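## Task

Use the forceps T1 to carry the vial sitting in well A8 of rack R1 into well B7 of tube carrier TC, so that it rests upright on the bottom of B7. Then set TC down flat within the locators of the raised nest N2, with TC's A1 well at the N2 corner labelled A1. Return T1 to holder H1 with both tips sharing a single slot, and leave H1 upright and flat on its base. Every other vial in R1 must still stand in its own well, and R1 must remain seated in its nest. Nothing may rely on the robot holding it at the end, so release everything and move the arms away.

## Robot and tools

Robot and scene. Two arms, left_arm and right_arm, each ending in a two-finger gripper. The fingers point along the gripper's +z axis and close along its y axis. The reported hand position is the spot between the finger pads, just under 1 cm behind the tips. TC sits between the arms and N2 is toward the left arm. R1 and TC have well labels printed on top: letters for rows, numbers for columns, and a triangle marking A1. Vials are lifted by their caps with T1.

Frames. Reported positions use one world frame: origin on the table surface midway between the arms, +z up, +x away from the robot over the table, left_arm on the +y side. The arm names do not mean sides of any image. Printed positions can drift from the truth, especially when an arm reaches far.

execute_actions(actions). actions is a list of actions; each action is a table of up to 15 rows, and each row runs for one control step of 1/30 s. If a table has fewer than 15 rows, its last row is repeated to fill 15 steps. Every row holds 14 numbers in [-1, 1], one list covering both arms: left dx, dy, dz, rx, ry, rz, opening, then the same seven for the right arm. Always send all 14, even when only one arm should move. dx to rz are an offset, not a pose: they are measured from that gripper's measured pose when the action begins (for the first action of a call, the last pose any result reported), expressed in the gripper's own axes. Each row is relative to that starting pose, not to the row before. Scale: 1.0 equals 0.6 m for dx, dy, dz and 180 degrees for the rotation; rx, ry, rz form a single rotation vector. opening is absolute: +1 fully open (0.087 m), -1 closed. An empty list just returns state and images.

Motion limits. Each step, the commanded pose is clipped to at most 70 mm and 16 degrees from the measured pose; position wins when both cannot be met. After an action, an arm continues only up to its last clipped pose, so large offsets need further actions. Joint friction can leave the hand up to about 31 mm short, and very small commands may not move it. Elbows cannot straighten completely. To keep an arm still, send in the first call of a reply the offset that returns it to its wanted pose, then zeros, and always send the opening it should keep. Offsets come from measured poses, so repeating a small push against a rigid object adds no force, but against something that yields it goes further.

move(target, speed, blocking). target is one 14-number row laid out as above: offsets from the pose in the latest result that shows one, in gripper axes, same scale; openings absolute and sent at the start. Each hand follows a straight path and both finish together, taking 0.5 to 10 s; anything longer is cut off at 10 s short of the target. Rotation goes the short way. Paths ignore obstacles and the other arm; hands lag, wander, and may exceed speed near full reach. speed is m/s, 0.002 to 0.5 (default 0.25); turning is capped at twice that in rad/s. Faster contacts strike harder, and targets placed deeper beyond a contact push harder. blocking=false returns after 0.5 s while motion continues; you must call wait or stop before issuing another move or execute_actions. The result adds a "move:" line with the ending (done, off_target, moving, held, fault; if only one arm is named the other finished fine) and limits (paced = pose was clipped; held = a check blocked some steps, after which the arm may move much faster), plus each hand's distance to its target.

wait(seconds), 0 to 10: arms keep their last command; returns early if a running move ends. stop(): brakes a running move, needing room to slow; fingers keep moving. zoom_image(camera, region): camera is cam_high, cam_low, cam_left_wrist or cam_right_wrist; region is [x0, y0, x1, y1] in image pixels from the top-left, at most 504 by 504. finished_scene(scene): pass the current scene's number; it ends that scene for good after the last command is held, and reports whether the goal was met. Replying without a tool call ends the run.

Results. A state line gives each gripper's position (metres) and orientation quaternion wxyz in the world frame. "Hand target" lines show where each arm is being driven. "pose unreachable" means a clearance check altered or blocked that arm's command. grip_measured uses the command scale; the last joint value is the opening in metres; readings can be off by about 1 mm per gripper. To hold something, command about 0.02 below grip_measured for a firm grip, less for a gentle one; pads manage roughly 20 N, and fast closing can squeeze harder. Joint torques are raw drive outputs with offsets and noise. Joint ranges (rad): waist -2.618 to 3.054, shoulder 0 to 3.142, elbow 0 to 3.142, wrist pitch and yaw -1.571 to 1.571, wrist roll -2.094 to 2.094. Images come from the four cameras in the order listed, each 504x504, with supplied intrinsics and world-to-camera transforms that may be off by a few degrees and millimetres.

Heat and faults. Holding loads warms motors, even while you think. MOTOR HOT appears at 75 °C; at 90 °C that arm halts for 10 s; at 100 °C its motors and gripper go limp and it falls. FAULT lines report stops.

Avoid. Knocking or placing anything off the table, arms striking or pressing each other, drops, slips, slams and forceful pushes. Brief outside tugs on held parts or pushes on loose items can happen, so grip securely and check the images.

Each tool is called after "Emit:" by a JSON object that holds its "name" and its "arguments", one argument or row to a line.

## Session

Emit:
{"name": "execute_actions", "arguments": {
  "actions": []
}}

Scene clock: 0.00 s.
left_arm: end_effector_position=(+0.2156, +0.0988, +0.2873) grip_measured=+0.998 end_effector_quat_wxyz=(+0.061, -0.519, +0.718, -0.459) | right_arm: end_effector_position=(+0.5043, -0.1460, +0.3086) grip_measured=+1.000 end_effector_quat_wxyz=(+0.656, -0.104, +0.694, +0.279)
Joint positions: left_arm=[ 0.025  0.979  1.096 -0.849  0.547 -1.628  0.087] | right_arm=[-0.189  1.582  1.212  0.388 -0.585  0.263  0.087]
Joint velocities: left_arm=[-0.002 -0.017 -0.002  0.037  0.037 -0.022 -0.   ] | right_arm=[-0.007 -0.007 -0.002  0.007 -0.022  0.007  0.   ]
Joint torques (N m, as the arm reports them, + toward a larger angle): no reading
Motor temperatures (°C, as the motors report them): left_arm=[21 22 22 21 20 22] | right_arm=[20 23 21 20 21 21]
Hand target (left_arm): +0.216, +0.099, +0.287; +0.061, -0.519, +0.718, -0.459
Hand target (right_arm): +0.504, -0.146, +0.309; +0.656, -0.104, +0.694, +0.279

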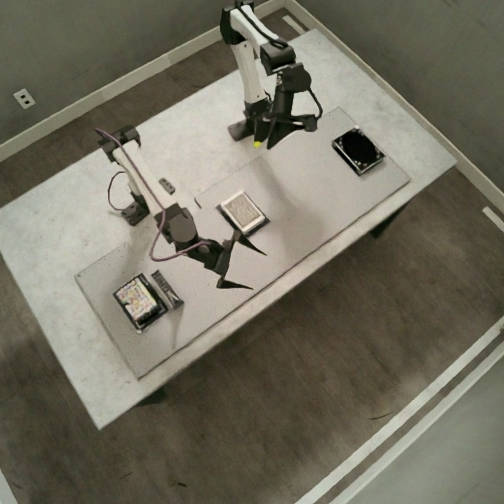

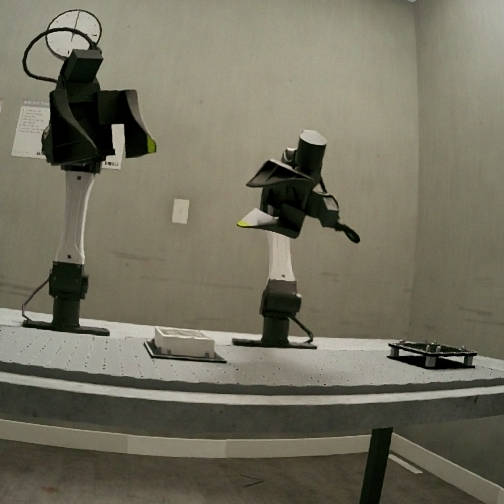

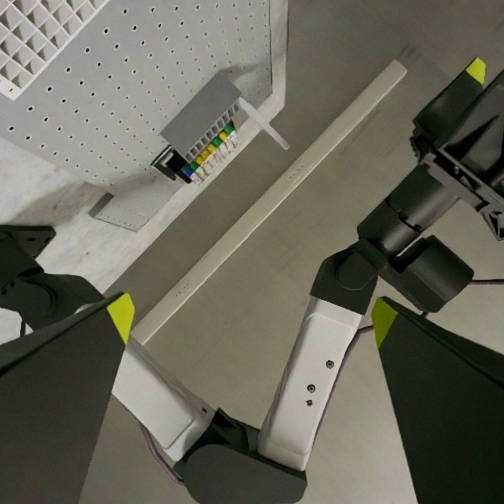

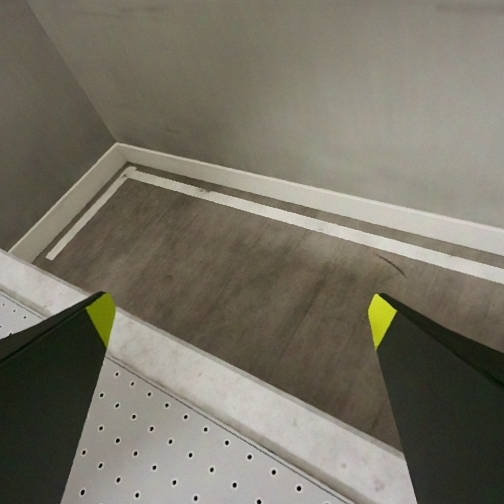

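Emit:
{"name": "zoom_image", "arguments": {
  "camera": "cam_high",
  "region": [90, 250, 210, 350]
}}

Emit:
{"name": "zoom_image", "arguments": {
  "camera": "cam_high",
  "region": [200, 110, 400, 250]
}}

Emit:
{"name": "zoom_image", "arguments": {
  "camera": "cam_left_wrist",
  "region": [140, 60, 300, 200]
}}

Region (90, 250, 210, 350) of cam_high's 504x504 image, scaled by 4.200, with more detail than that image has.

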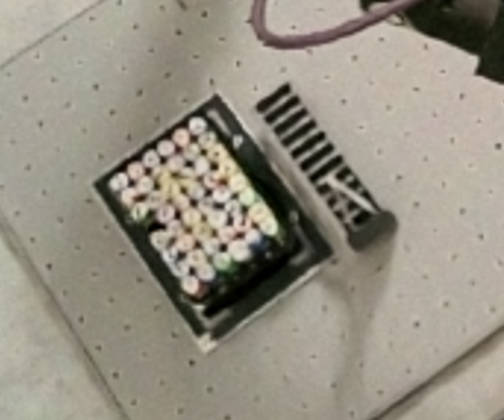

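Region (200, 110, 400, 250) of cam_high's 504x504 image, scaled by 2.520, with more detail than that image has; it fills the top 353 rows of this view, and the rest is white.

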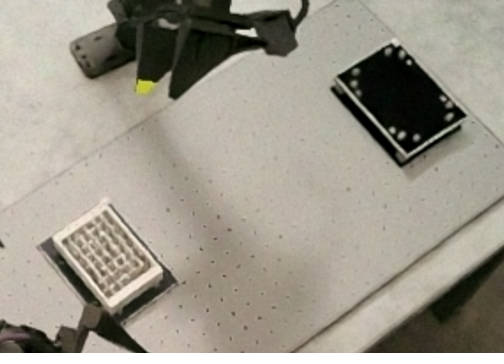

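Region (140, 60, 300, 200) of cam_left_wrist's 504x504 image, scaled by 3.150, with more detail than that image has; it fills the top 441 rows of this view, and the rest is white.

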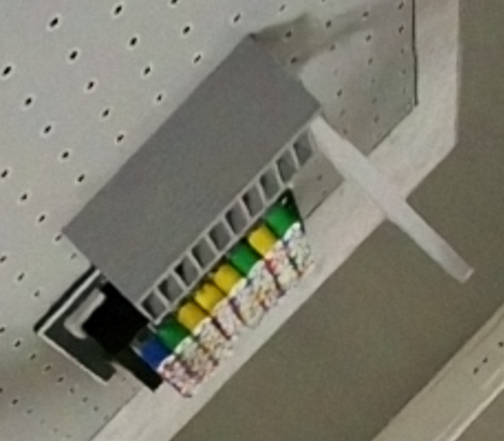

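Emit:
{"name": "move", "arguments": {
  "target": [0,0,0,0,0,0,1,0.054,-0.227,-0.361,0.198,0.466,0.074,1]
}}

Scene clock: 5.73 s.
left_arm: end_effector_position=(+0.2156, +0.0988, +0.2873) grip_measured=+0.998 end_effector_quat_wxyz=(+0.061, -0.519, +0.718, -0.459) | right_arm: end_effector_position=(+0.3949, -0.3654, +0.2395) grip_measured=+1.000 end_effector_quat_wxyz=(+0.177, +0.006, +0.983, -0.044)
Joint positions: left_arm=[ 0.025  0.979  1.096 -0.849  0.547 -1.628  0.087] | right_arm=[-0.462  2.046  2.388 -1.548 -0.021 -0.292  0.087]
Joint velocities: left_arm=[-0.017  0.007  0.002  0.037  0.007  0.037 -0.   ] | right_arm=[ 0.002  0.002  0.002 -0.066 -0.007 -0.022  0.   ]
Joint torques (N m, as the arm reports them, + toward a larger angle): left_arm=[ 0.1  -1.48  7.97  1.58  0.32  0.11] | right_arm=[ -0.01 -13.52   3.78   0.96   0.    -0.13]
Motor temperatures (°C, as the motors report them): left_arm=[21 22 24 22 20 22] | right_arm=[20 24 21 21 21 21]
Hand target (left_arm): +0.216, +0.099, +0.287; +0.061, -0.519, +0.718, -0.459
Hand target (right_arm): +0.385, -0.362, +0.238; +0.160, -0.001, +0.986, -0.046
Off the commanded pose (left_arm): 0.000 m, 0 deg.
Off the commanded pose (right_arm): 0.009 m, 21 deg; orientation clipped at the last step of the last action.
joint sent to its limit (right arm) — the command would take joint 4 (wrist pitch) past its lower limit, so that joint was sent only as far as its limit.
move: off_target (right_arm); limits=paced
camera_calibration (this result's frames):
cam_right_wrist: T_world_to_cam=[[-0.0104014, -0.995428, 0.0949476, -0.386657], [-0.854244, 0.0582018, 0.516605, 0.251245], [-0.519769, -0.075735, -0.850943, 0.522784], [0, 0, 0, 1]] pos_world=[0.482329, -0.359919, 0.351777]

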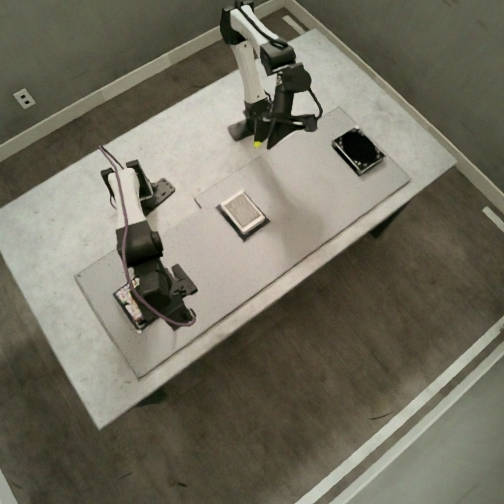

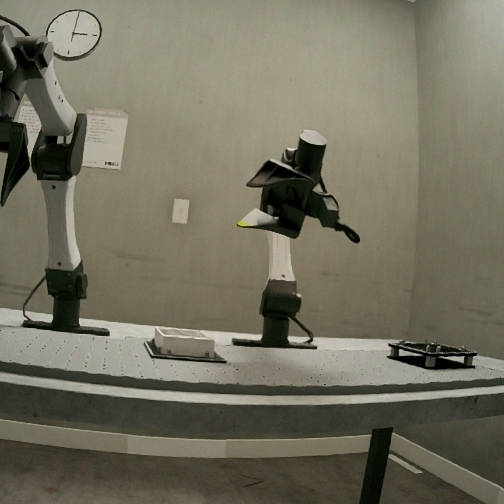

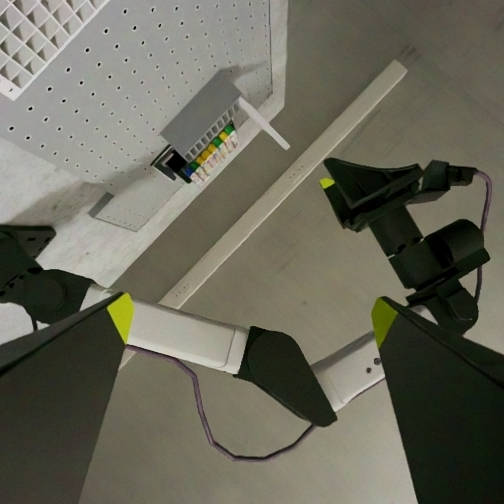

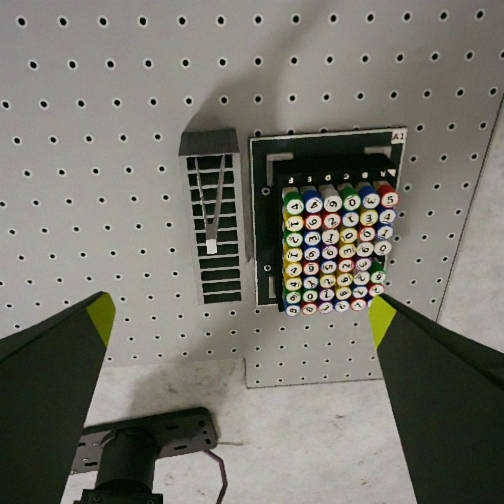

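Emit:
{"name": "move", "arguments": {
  "target": [0,0,0,0,0,0,1,0.049,0.014,0.071,-0.028,0,0,0],
  "speed": 0.1
}}

Scene clock: 8.20 s.
left_arm: end_effector_position=(+0.2156, +0.0988, +0.2873) grip_measured=+0.998 end_effector_quat_wxyz=(+0.061, -0.519, +0.718, -0.459) | right_arm: end_effector_position=(+0.3853, -0.3605, +0.1919) grip_measured=+0.000 end_effector_quat_wxyz=(+0.177, -0.000, +0.984, -0.005)
Joint positions: left_arm=[ 0.025  0.979  1.096 -0.849  0.547 -1.628  0.087] | right_arm=[-0.493  1.906  1.98  -1.305 -0.107 -0.321  0.044]
Joint velocities: left_arm=[-0.017  0.007 -0.007 -0.051 -0.037  0.051 -0.001] | right_arm=[-0.012 -0.007 -0.002  0.037  0.022 -0.037  0.   ]
Joint torques (N m, as the arm reports them, + toward a larger angle): left_arm=[ 0.01 -1.42  8.17  1.62  0.28  0.1 ] | right_arm=[ -1.09 -12.51   4.57   1.12  -0.27  -0.2 ]
Motor temperatures (°C, as the motors report them): left_arm=[21 22 24 23 20 22] | right_arm=[20 25 21 21 21 21]
Hand target (left_arm): +0.216, +0.099, +0.287; +0.061, -0.519, +0.718, -0.459
Hand target (right_arm): +0.382, -0.361, +0.189; +0.177, -0.002, +0.984, -0.001
Off the commanded pose (left_arm): 0.000 m, 0 deg.
Off the commanded pose (right_arm): 0.004 m, 1 deg.
move: done
camera_calibration (this result's frames):
cam_right_wrist: T_world_to_cam=[[0.0148756, -0.999688, 0.0200823, -0.374285], [-0.854796, -0.00229448, 0.518959, 0.245333], [-0.51875, -0.0248861, -0.854563, 0.496232], [0, 0, 0, 1]] pos_world=[0.472698, -0.361256, 0.30426]

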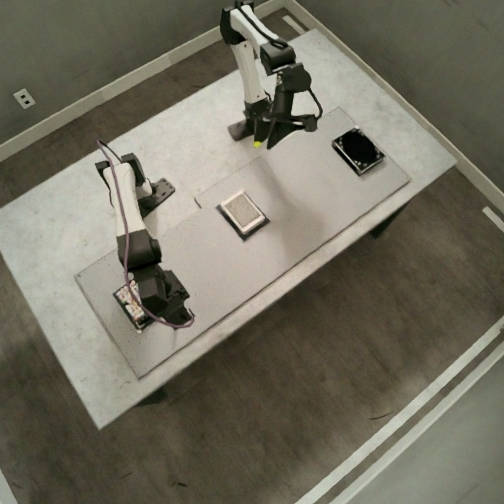

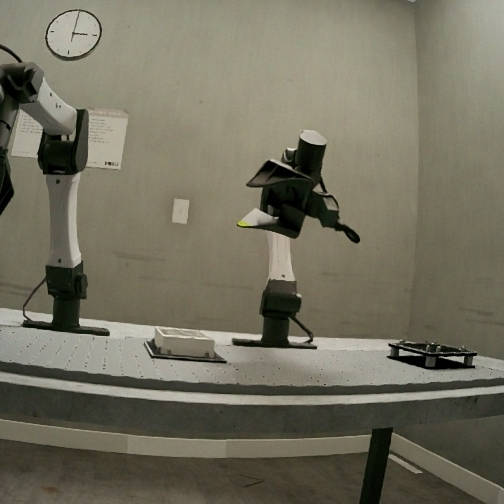

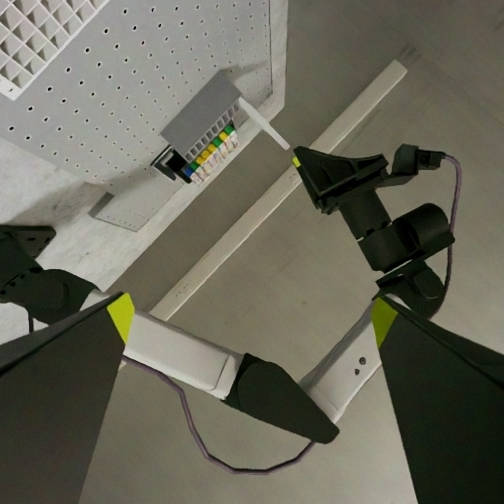

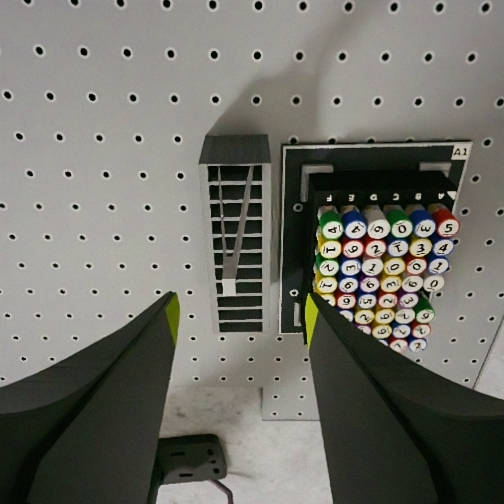

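Emit:
{"name": "move", "arguments": {
  "target": [0,0,0,0,0,0,1,0.043,0.007,0.094,0,0,0,-0.3],
  "speed": 0.05
}}

Scene clock: 10.77 s.
left_arm: end_effector_position=(+0.2156, +0.0988, +0.2873) grip_measured=+0.998 end_effector_quat_wxyz=(+0.061, -0.519, +0.718, -0.459) | right_arm: end_effector_position=(+0.3833, -0.3597, +0.1313) grip_measured=-0.300 end_effector_quat_wxyz=(+0.176, -0.000, +0.984, -0.004)
Joint positions: left_arm=[ 0.025  0.979  1.096 -0.849  0.547 -1.628  0.087] | right_arm=[-0.493  1.853  1.665 -1.046 -0.108 -0.321  0.031]
Joint velocities: left_arm=[ 0.007  0.007 -0.007 -0.051 -0.022 -0.037 -0.001] | right_arm=[-0.002 -0.007  0.002  0.022  0.022 -0.022  0.001]
Joint torques (N m, as the arm reports them, + toward a larger angle): left_arm=[ 0.05 -1.49  8.01  1.57  0.34  0.1 ] | right_arm=[ -0.16 -12.41   5.03   1.14  -0.13  -0.05]
Motor temperatures (°C, as the motors report them): left_arm=[21 22 24 23 20 22] | right_arm=[20 26 22 21 21 21]
Hand target (left_arm): +0.216, +0.099, +0.287; +0.061, -0.519, +0.718, -0.459
Hand target (right_arm): +0.380, -0.357, +0.130; +0.176, -0.000, +0.984, -0.004
Off the commanded pose (left_arm): 0.000 m, 0 deg.
Off the commanded pose (right_arm): 0.004 m, 0 deg.
move: done
camera_calibration (this result's frames):
cam_right_wrist: T_world_to_cam=[[0.0151727, -0.999714, 0.0184826, -0.372124], [-0.85361, -0.00332489, 0.520902, 0.274013], [-0.520691, -0.0236804, -0.853417, 0.44452], [0, 0, 0, 1]] pos_world=[0.471003, -0.36058, 0.243505]

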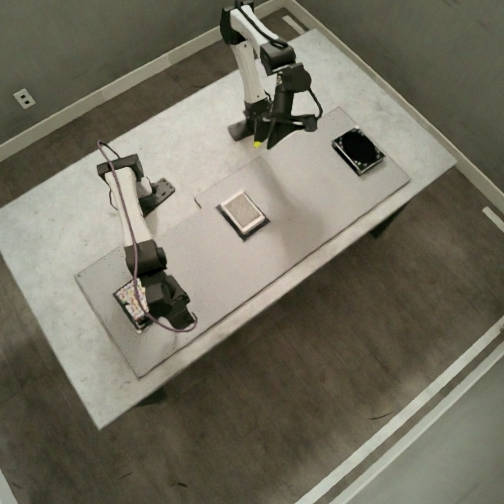

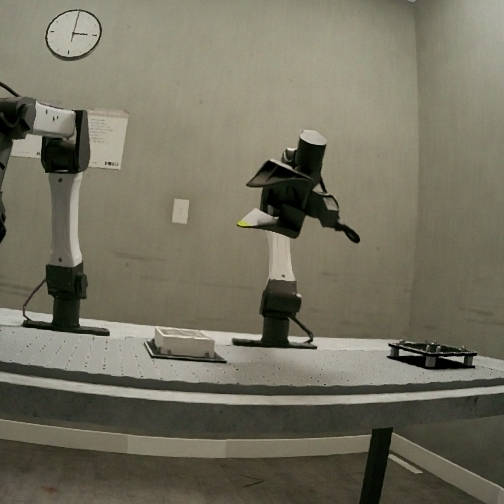

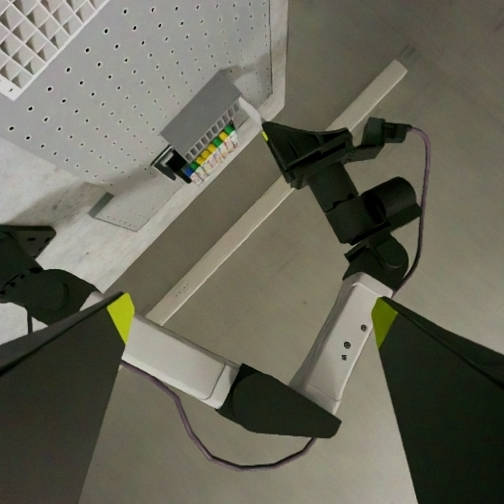

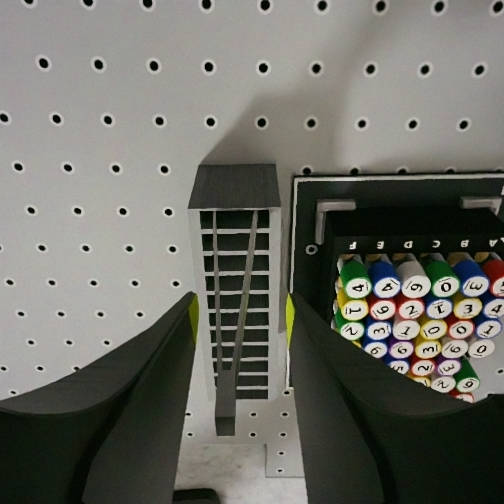

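Emit:
{"name": "move", "arguments": {
  "target": [0,0,0,0,0,0,1,0,0.013,0,0,0,0,-0.3],
  "speed": 0.03
}}

Emit:
{"name": "move", "arguments": {
  "target": [0,0,0,0,0,0,1,0,0,0,0,0,0,-0.72]
}}

Scene clock: 11.83 s.
left_arm: end_effector_position=(+0.2156, +0.0988, +0.2873) grip_measured=+0.998 end_effector_quat_wxyz=(+0.061, -0.519, +0.718, -0.459) | right_arm: end_effector_position=(+0.3852, -0.3548, +0.1314) grip_measured=-0.300 end_effector_quat_wxyz=(+0.176, -0.002, +0.984, -0.002)
Joint positions: left_arm=[ 0.025  0.979  1.096 -0.849  0.547 -1.628  0.087] | right_arm=[-0.481  1.853  1.665 -1.044 -0.108 -0.313  0.031]
Joint velocities: left_arm=[-0.002  0.002 -0.002 -0.051 -0.051  0.066  0.002] | right_arm=[ 0.002  0.002  0.002  0.022 -0.007  0.051  0.001]
Joint torques (N m, as the arm reports them, + toward a larger angle): left_arm=[ 0.03 -1.42  8.08  1.58  0.34  0.09] | right_arm=[  0.24 -11.9    6.23   1.08  -0.05   0.03]
Motor temperatures (°C, as the motors report them): left_arm=[21 22 25 23 20 22] | right_arm=[20 26 22 21 21 21]
Hand target (left_arm): +0.216, +0.099, +0.287; +0.061, -0.519, +0.718, -0.459
Hand target (right_arm): +0.383, -0.352, +0.131; +0.176, -0.000, +0.984, -0.004
Off the commanded pose (left_arm): 0.000 m, 0 deg.
Off the commanded pose (right_arm): 0.003 m, 0 deg.
move: done
camera_calibration (this result's frames):
cam_right_wrist: T_world_to_cam=[[0.0202194, -0.999664, 0.0162317, -0.368901], [-0.854354, -0.00884324, 0.519617, 0.274106], [-0.519299, -0.0243739, -0.854245, 0.445004], [0, 0, 0, 1]] pos_world=[0.472733, -0.355506, 0.2437]

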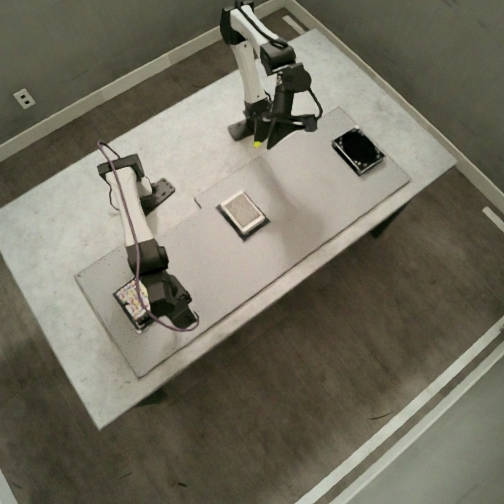

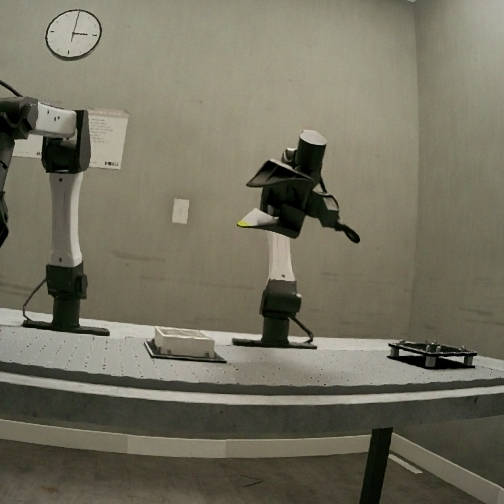

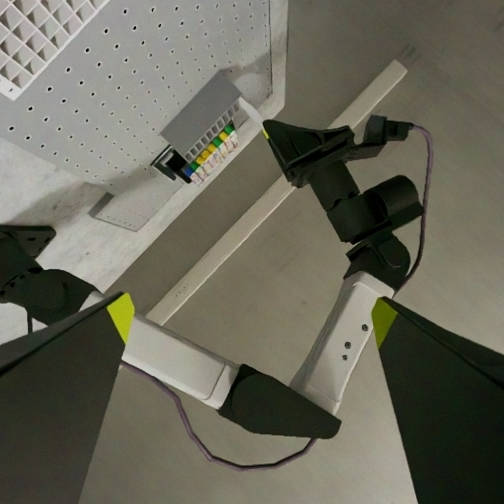

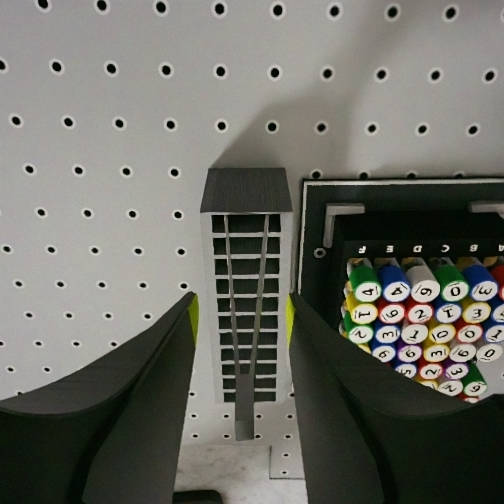

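Scene clock: 12.33 s.
left_arm: end_effector_position=(+0.2156, +0.0988, +0.2873) grip_measured=+0.998 end_effector_quat_wxyz=(+0.061, -0.519, +0.718, -0.459) | right_arm: end_effector_position=(+0.3852, -0.3548, +0.1314) grip_measured=-0.720 end_effector_quat_wxyz=(+0.176, -0.002, +0.984, -0.002)
Joint positions: left_arm=[ 0.025  0.979  1.096 -0.849  0.547 -1.628  0.087] | right_arm=[-0.481  1.853  1.665 -1.044 -0.108 -0.313  0.012]
Joint velocities: left_arm=[-0.017  0.002 -0.002 -0.007  0.022  0.051  0.   ] | right_arm=[ 0.002  0.007 -0.002  0.022 -0.037 -0.007 -0.001]
Joint torques (N m, as the arm reports them, + toward a larger angle): left_arm=[ 0.01 -1.44  8.11  1.59  0.34  0.1 ] | right_arm=[ -0.61 -11.24   7.39   1.04  -0.13  -0.07]
Motor temperatures (°C, as the motors report them): left_arm=[21 22 25 23 20 22] | right_arm=[20 27 22 21 21 21]
Hand target (left_arm): +0.216, +0.099, +0.287; +0.061, -0.519, +0.718, -0.459
Hand target (right_arm): +0.385, -0.355, +0.131; +0.176, -0.002, +0.984, -0.002
Off the commanded pose (left_arm): 0.000 m, 0 deg.
Off the commanded pose (right_arm): 0.000 m, 0 deg.
move: done
camera_calibration (this result's frames):
cam_right_wrist: T_world_to_cam=[[0.0202194, -0.999664, 0.0162317, -0.368901], [-0.854354, -0.00884324, 0.519617, 0.274106], [-0.519299, -0.0243739, -0.854245, 0.445004], [0, 0, 0, 1]] pos_world=[0.472733, -0.355506, 0.2437]

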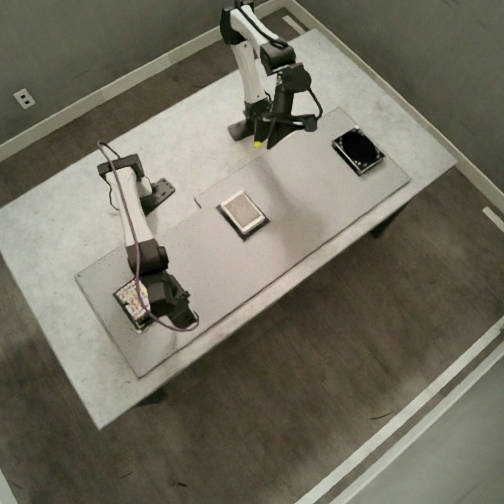

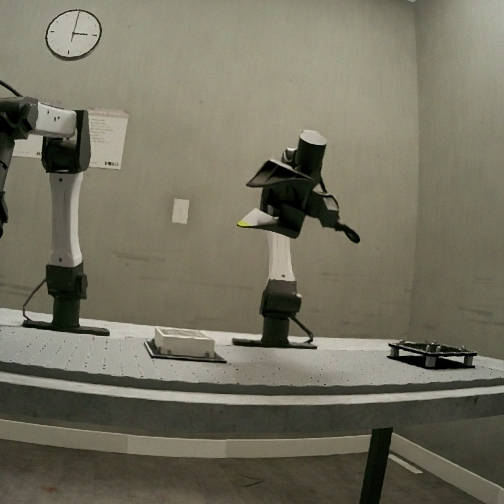

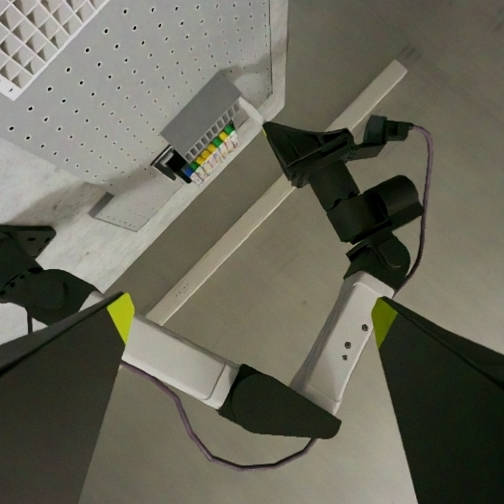

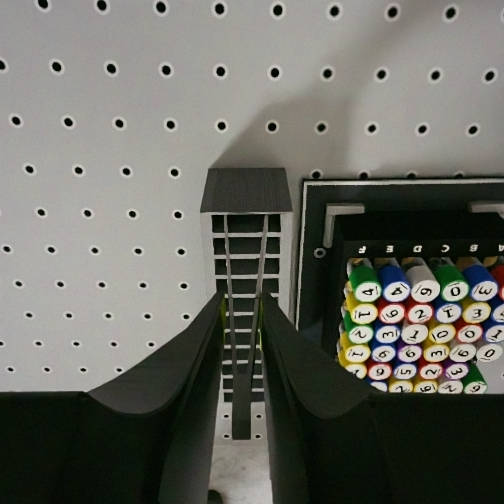

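Emit:
{"name": "move", "arguments": {
  "target": [0,0,0,0,0,0,1,0,0,0,0,0,0,-0.79]
}}

Emit:
{"name": "move", "arguments": {
  "target": [0,0,0,0,0,0,1,-0.046,0,-0.125,0,0,0,-0.79],
  "speed": 0.05
}}

Scene clock: 13.47 s.
left_arm: end_effector_position=(+0.2156, +0.0988, +0.2873) grip_measured=+0.998 end_effector_quat_wxyz=(+0.061, -0.519, +0.718, -0.459) | right_arm: end_effector_position=(+0.3852, -0.3548, +0.1314) grip_measured=-0.789 end_effector_quat_wxyz=(+0.176, -0.002, +0.984, -0.002)
Joint positions: left_arm=[ 0.025  0.979  1.096 -0.849  0.547 -1.628  0.087] | right_arm=[-0.481  1.853  1.665 -1.044 -0.108 -0.313  0.009]
Joint velocities: left_arm=[-0.002  0.007 -0.012  0.022  0.007 -0.066 -0.001] | right_arm=[ 0.012  0.002  0.002  0.037 -0.066 -0.051 -0.   ]
Joint torques (N m, as the arm reports them, + toward a larger angle): left_arm=[-0.03 -1.47  7.99  1.58  0.34  0.1 ] | right_arm=[ -0.73 -11.07   7.53   1.01  -0.09  -0.03]
Motor temperatures (°C, as the motors report them): left_arm=[21 22 25 24 20 22] | right_arm=[20 27 22 21 21 21]
Hand target (left_arm): +0.216, +0.099, +0.287; +0.061, -0.519, +0.718, -0.459
Hand target (right_arm): +0.385, -0.355, +0.131; +0.176, -0.002, +0.984, -0.002
Off the commanded pose (left_arm): 0.000 m, 0 deg.
Off the commanded pose (right_arm): 0.000 m, 0 deg.
move: done
camera_calibration (this result's frames):
cam_right_wrist: T_world_to_cam=[[0.0202194, -0.999664, 0.0162317, -0.368901], [-0.854354, -0.00884324, 0.519617, 0.274106], [-0.519299, -0.0243739, -0.854245, 0.445004], [0, 0, 0, 1]] pos_world=[0.472733, -0.355506, 0.2437]

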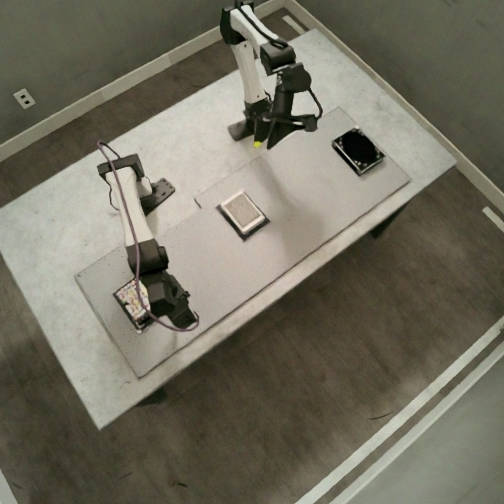

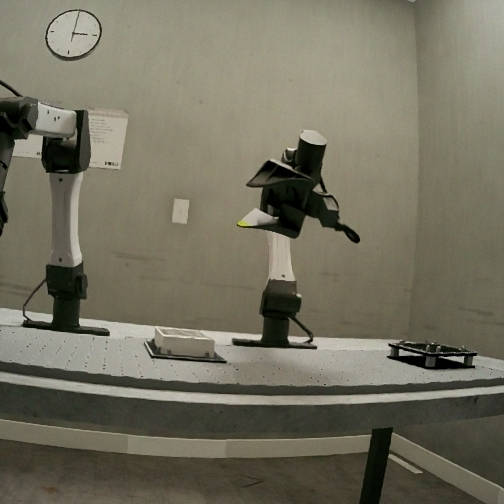

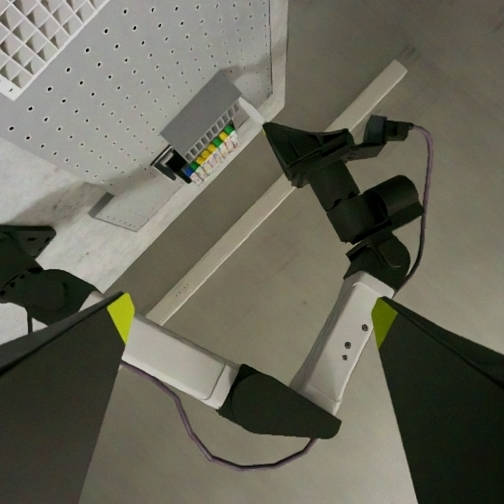

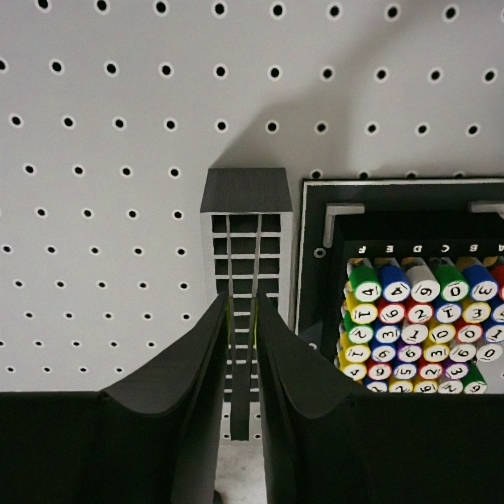

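Scene clock: 15.60 s.
left_arm: end_effector_position=(+0.2156, +0.0988, +0.2873) grip_measured=+0.998 end_effector_quat_wxyz=(+0.061, -0.519, +0.718, -0.459) | right_arm: end_effector_position=(+0.3852, -0.3548, +0.2158) grip_measured=-0.790 end_effector_quat_wxyz=(+0.189, -0.003, +0.982, -0.007)
Joint positions: left_arm=[ 0.025  0.979  1.096 -0.849  0.547 -1.628  0.087] | right_arm=[-0.481  1.908  2.078 -1.375 -0.108 -0.313  0.009]
Joint velocities: left_arm=[-0.002  0.012  0.002  0.022 -0.095  0.007 -0.001] | right_arm=[-0.002 -0.017  0.007  0.022  0.022 -0.037 -0.   ]
Joint torques (N m, as the arm reports them, + toward a larger angle): left_arm=[ 0.12 -1.4   8.02  1.55  0.33  0.09] | right_arm=[-0.35 -9.1   8.62  0.97 -0.12 -0.01]
Motor temperatures (°C, as the motors report them): left_arm=[21 22 25 24 20 22] | right_arm=[20 27 22 21 21 21]
Hand target (left_arm): +0.216, +0.099, +0.287; +0.061, -0.519, +0.718, -0.459
Hand target (right_arm): +0.385, -0.354, +0.211; +0.177, -0.002, +0.984, -0.003
Off the commanded pose (left_arm): 0.000 m, 0 deg.
Off the commanded pose (right_arm): 0.005 m, 2 deg.
move: done
camera_calibration (this result's frames):
cam_right_wrist: T_world_to_cam=[[0.0196759, -0.99948, 0.025544, -0.372014], [-0.867584, -0.00437046, 0.497272, 0.241773], [-0.496901, -0.0319458, -0.867219, 0.508605], [0, 0, 0, 1]] pos_world=[0.469805, -0.354516, 0.330348]

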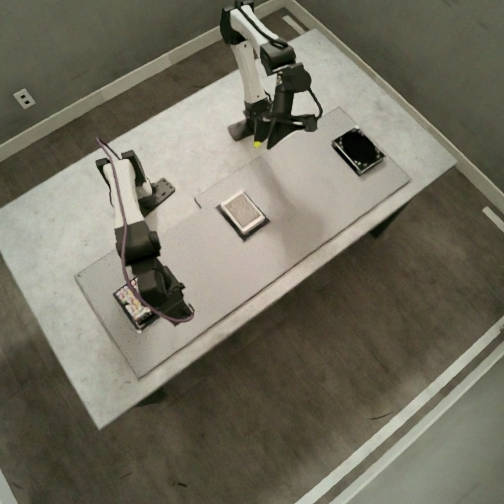

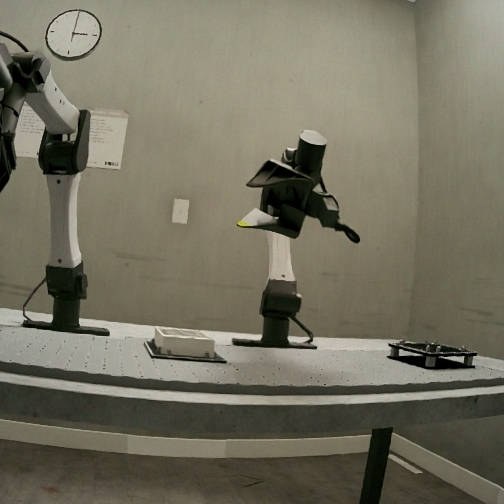

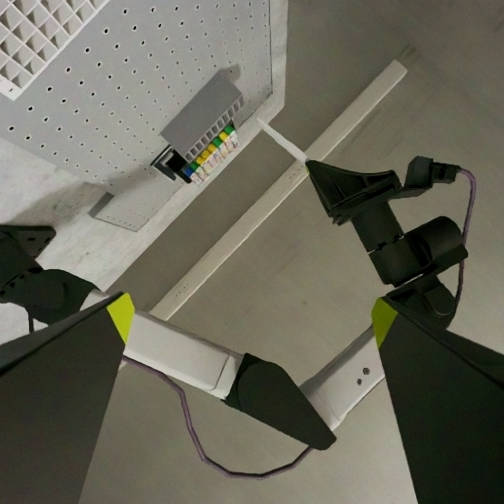

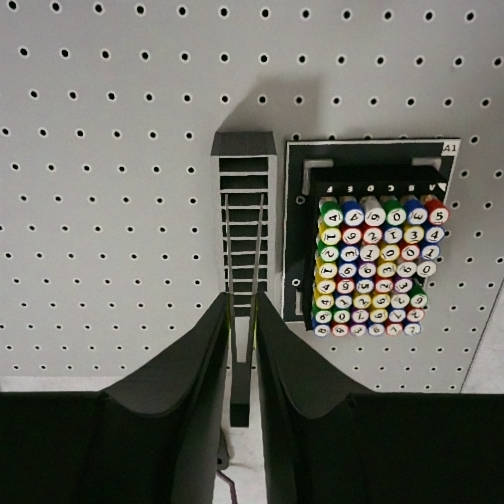

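Emit:
{"name": "move", "arguments": {
  "target": [0,0,0,0,0,0,1,0.213,-0.222,-0.038,0,0.008,0,-0.79],
  "speed": 0.1
}}

Scene clock: 18.90 s.
left_arm: end_effector_position=(+0.2156, +0.0988, +0.2873) grip_measured=+0.998 end_effector_quat_wxyz=(+0.061, -0.519, +0.718, -0.459) | right_arm: end_effector_position=(+0.2624, -0.4931, +0.1985) grip_measured=-0.790 end_effector_quat_wxyz=(+0.181, -0.000, +0.983, -0.024)
Joint positions: left_arm=[ 0.025  0.979  1.096 -0.849  0.547 -1.628  0.087] | right_arm=[-0.989  1.782  1.85  -1.354 -0.234 -0.8    0.009]
Joint velocities: left_arm=[ 0.002 -0.012 -0.012  0.022 -0.007 -0.037 -0.   ] | right_arm=[-0.002  0.002 -0.002 -0.007 -0.11   0.007 -0.001]
Joint torques (N m, as the arm reports them, + toward a larger angle): left_arm=[-0.07 -1.47  8.02  1.59  0.31  0.09] | right_arm=[ -0.85 -10.65   4.73   0.83  -0.3   -0.19]
Motor temperatures (°C, as the motors report them): left_arm=[21 22 26 24 20 22] | right_arm=[20 28 22 21 21 21]
Hand target (left_arm): +0.216, +0.099, +0.287; +0.061, -0.519, +0.718, -0.459
Hand target (right_arm): +0.258, -0.488, +0.194; +0.175, -0.004, +0.984, -0.012
Off the commanded pose (left_arm): 0.000 m, 0 deg.
Off the commanded pose (right_arm): 0.009 m, 2 deg.
move: done
camera_calibration (this result's frames):
cam_right_wrist: T_world_to_cam=[[0.00796416, -0.998304, 0.0576757, -0.510069], [-0.859082, 0.0226882, 0.511334, 0.151548], [-0.511775, -0.0536205, -0.857444, 0.419474], [0, 0, 0, 1]] pos_world=[0.348931, -0.49015, 0.311602]

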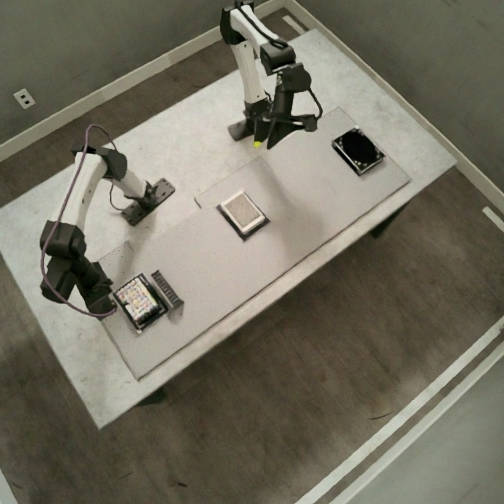

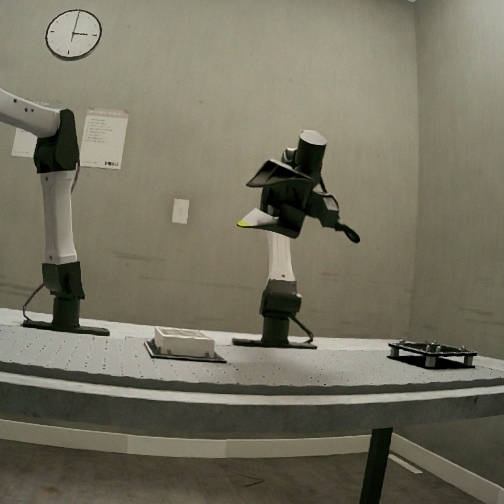

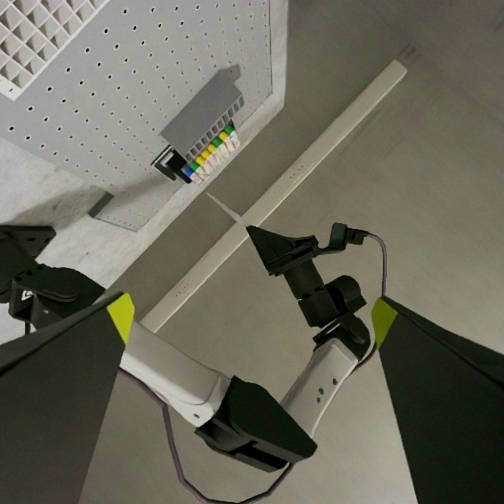

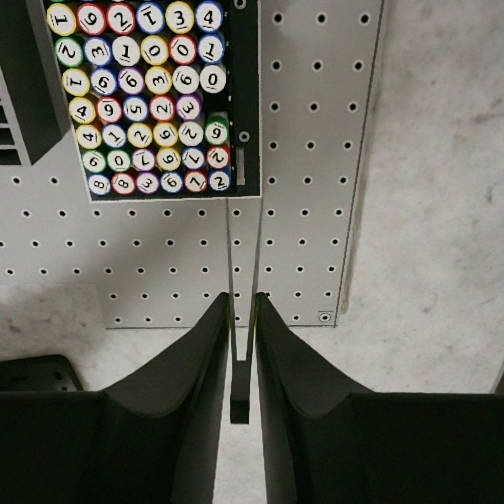

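Emit:
{"name": "move", "arguments": {
  "target": [0,0,0,0,0,0,1,0.025,0.007,0.023,-0.015,0,0,-0.79],
  "speed": 0.03
}}

Scene clock: 20.70 s.
left_arm: end_effector_position=(+0.2156, +0.0988, +0.2873) grip_measured=+0.998 end_effector_quat_wxyz=(+0.061, -0.519, +0.718, -0.459) | right_arm: end_effector_position=(+0.2556, -0.4904, +0.1813) grip_measured=-0.790 end_effector_quat_wxyz=(+0.175, -0.002, +0.985, -0.001)
Joint positions: left_arm=[ 0.025  0.979  1.096 -0.849  0.547 -1.628  0.087] | right_arm=[-1.01   1.782  1.784 -1.337 -0.263 -0.828  0.009]
Joint velocities: left_arm=[-0.002  0.032 -0.012  0.022 -0.051 -0.007  0.   ] | right_arm=[-0.002  0.012 -0.022  0.037 -0.022  0.007 -0.   ]
Joint torques (N m, as the arm reports them, + toward a larger angle): left_arm=[ 0.05 -1.31  7.92  1.58  0.31  0.12] | right_arm=[ -1.19 -11.6    4.69   0.96  -0.35  -0.15]
Motor temperatures (°C, as the motors report them): left_arm=[21 22 26 24 20 22] | right_arm=[20 28 22 21 21 21]
Hand target (left_arm): +0.216, +0.099, +0.287; +0.061, -0.519, +0.718, -0.459
Hand target (right_arm): +0.253, -0.490, +0.180; +0.180, -0.004, +0.984, -0.001
Off the commanded pose (left_arm): 0.000 m, 0 deg.
Off the commanded pose (right_arm): 0.003 m, 1 deg.
move: done
camera_calibration (this result's frames):
cam_right_wrist: T_world_to_cam=[[0.0194701, -0.999732, 0.0125021, -0.501811], [-0.853156, -0.0100931, 0.521558, 0.134988], [-0.521292, -0.020821, -0.853124, 0.419108], [0, 0, 0, 1]] pos_world=[0.343414, -0.491588, 0.293421]

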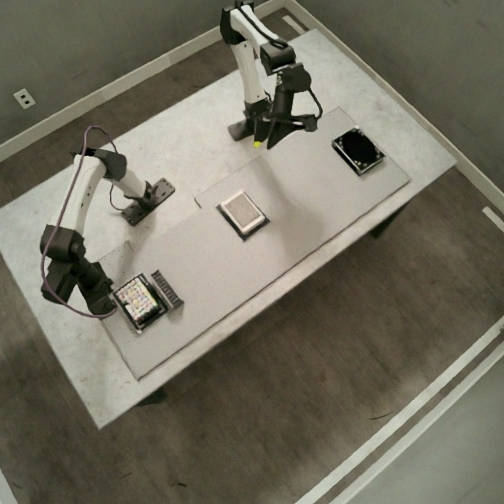

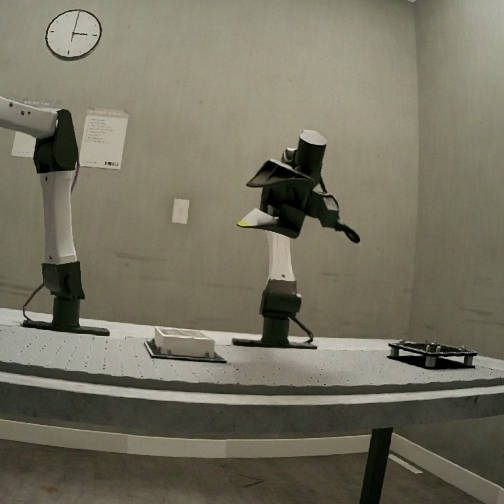

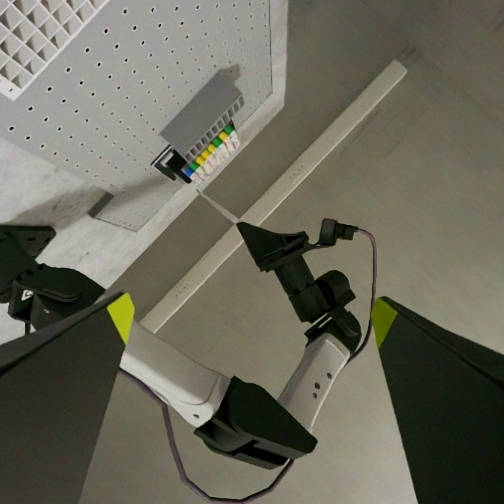

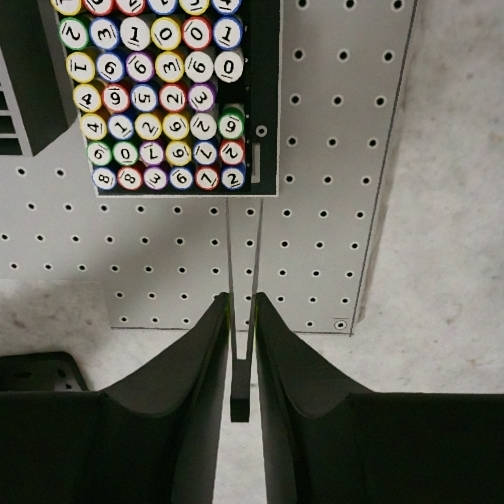

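Emit:
{"name": "move", "arguments": {
  "target": [0,0,0,0,0,0,1,0.009,0.010,0.024,0,0,0,-0.79],
  "speed": 0.02
}}

Emit:
{"name": "zoom_image", "arguments": {
  "camera": "cam_right_wrist",
  "region": [170, 130, 310, 270]
}}

Scene clock: 22.67 s.
left_arm: end_effector_position=(+0.2156, +0.0988, +0.2873) grip_measured=+0.998 end_effector_quat_wxyz=(+0.061, -0.519, +0.718, -0.459) | right_arm: end_effector_position=(+0.2548, -0.4890, +0.1684) grip_measured=-0.790 end_effector_quat_wxyz=(+0.175, -0.002, +0.984, +0.000)
Joint positions: left_arm=[ 0.025  0.979  1.096 -0.849  0.547 -1.628  0.087] | right_arm=[-1.01   1.765  1.711 -1.282 -0.265 -0.827  0.009]
Joint velocities: left_arm=[-0.012  0.002 -0.007  0.007 -0.066  0.081  0.   ] | right_arm=[-0.012  0.002 -0.027  0.095 -0.051  0.007 -0.001]
Joint torques (N m, as the arm reports them, + toward a larger angle): left_arm=[ 0.02 -1.42  7.95  1.61  0.34  0.11] | right_arm=[  0.32 -11.13   4.89   0.96  -0.15   0.02]
Motor temperatures (°C, as the motors report them): left_arm=[21 22 26 24 20 22] | right_arm=[20 29 22 21 21 21]
Hand target (left_arm): +0.216, +0.099, +0.287; +0.061, -0.519, +0.718, -0.459
Hand target (right_arm): +0.255, -0.485, +0.166; +0.175, -0.002, +0.985, -0.000
Off the commanded pose (left_arm): 0.000 m, 0 deg.
Off the commanded pose (right_arm): 0.005 m, 0 deg.
move: done
camera_calibration (this result's frames):
cam_right_wrist: T_world_to_cam=[[0.0194652, -0.999755, 0.0105413, -0.499898], [-0.853348, -0.0111189, 0.521222, 0.140624], [-0.520977, -0.0191411, -0.853356, 0.408432], [0, 0, 0, 1]] pos_world=[0.342516, -0.490394, 0.280511]

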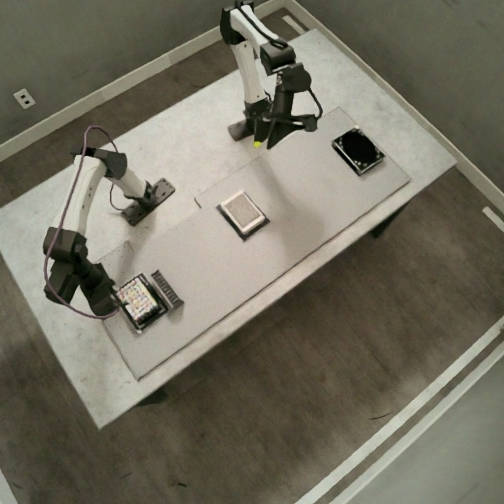

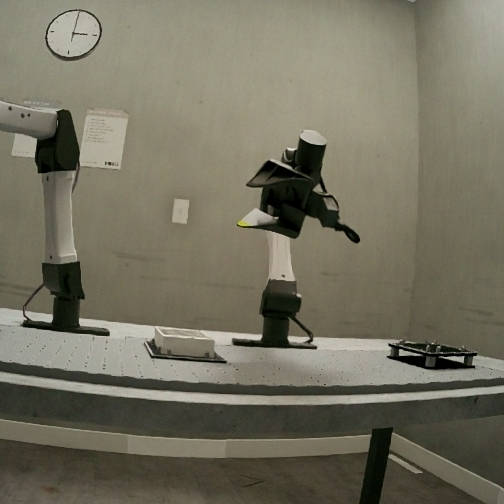

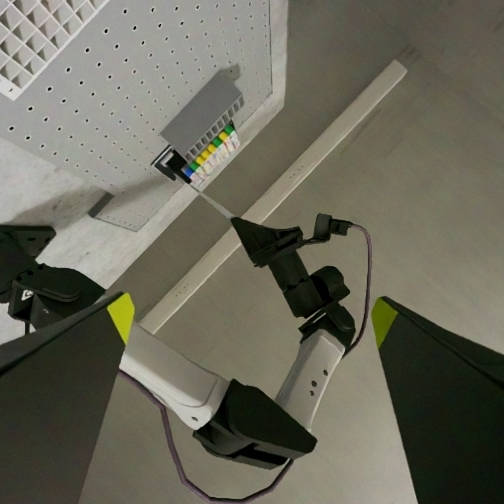

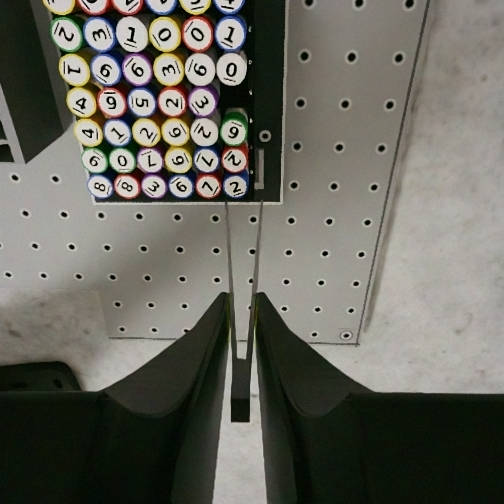

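Region (170, 130, 310, 270) of cam_right_wrist's 504x504 image, scaled by 3.600, with more detail than that image has.

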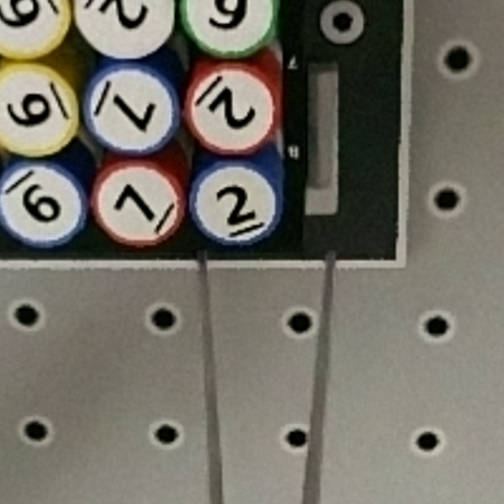

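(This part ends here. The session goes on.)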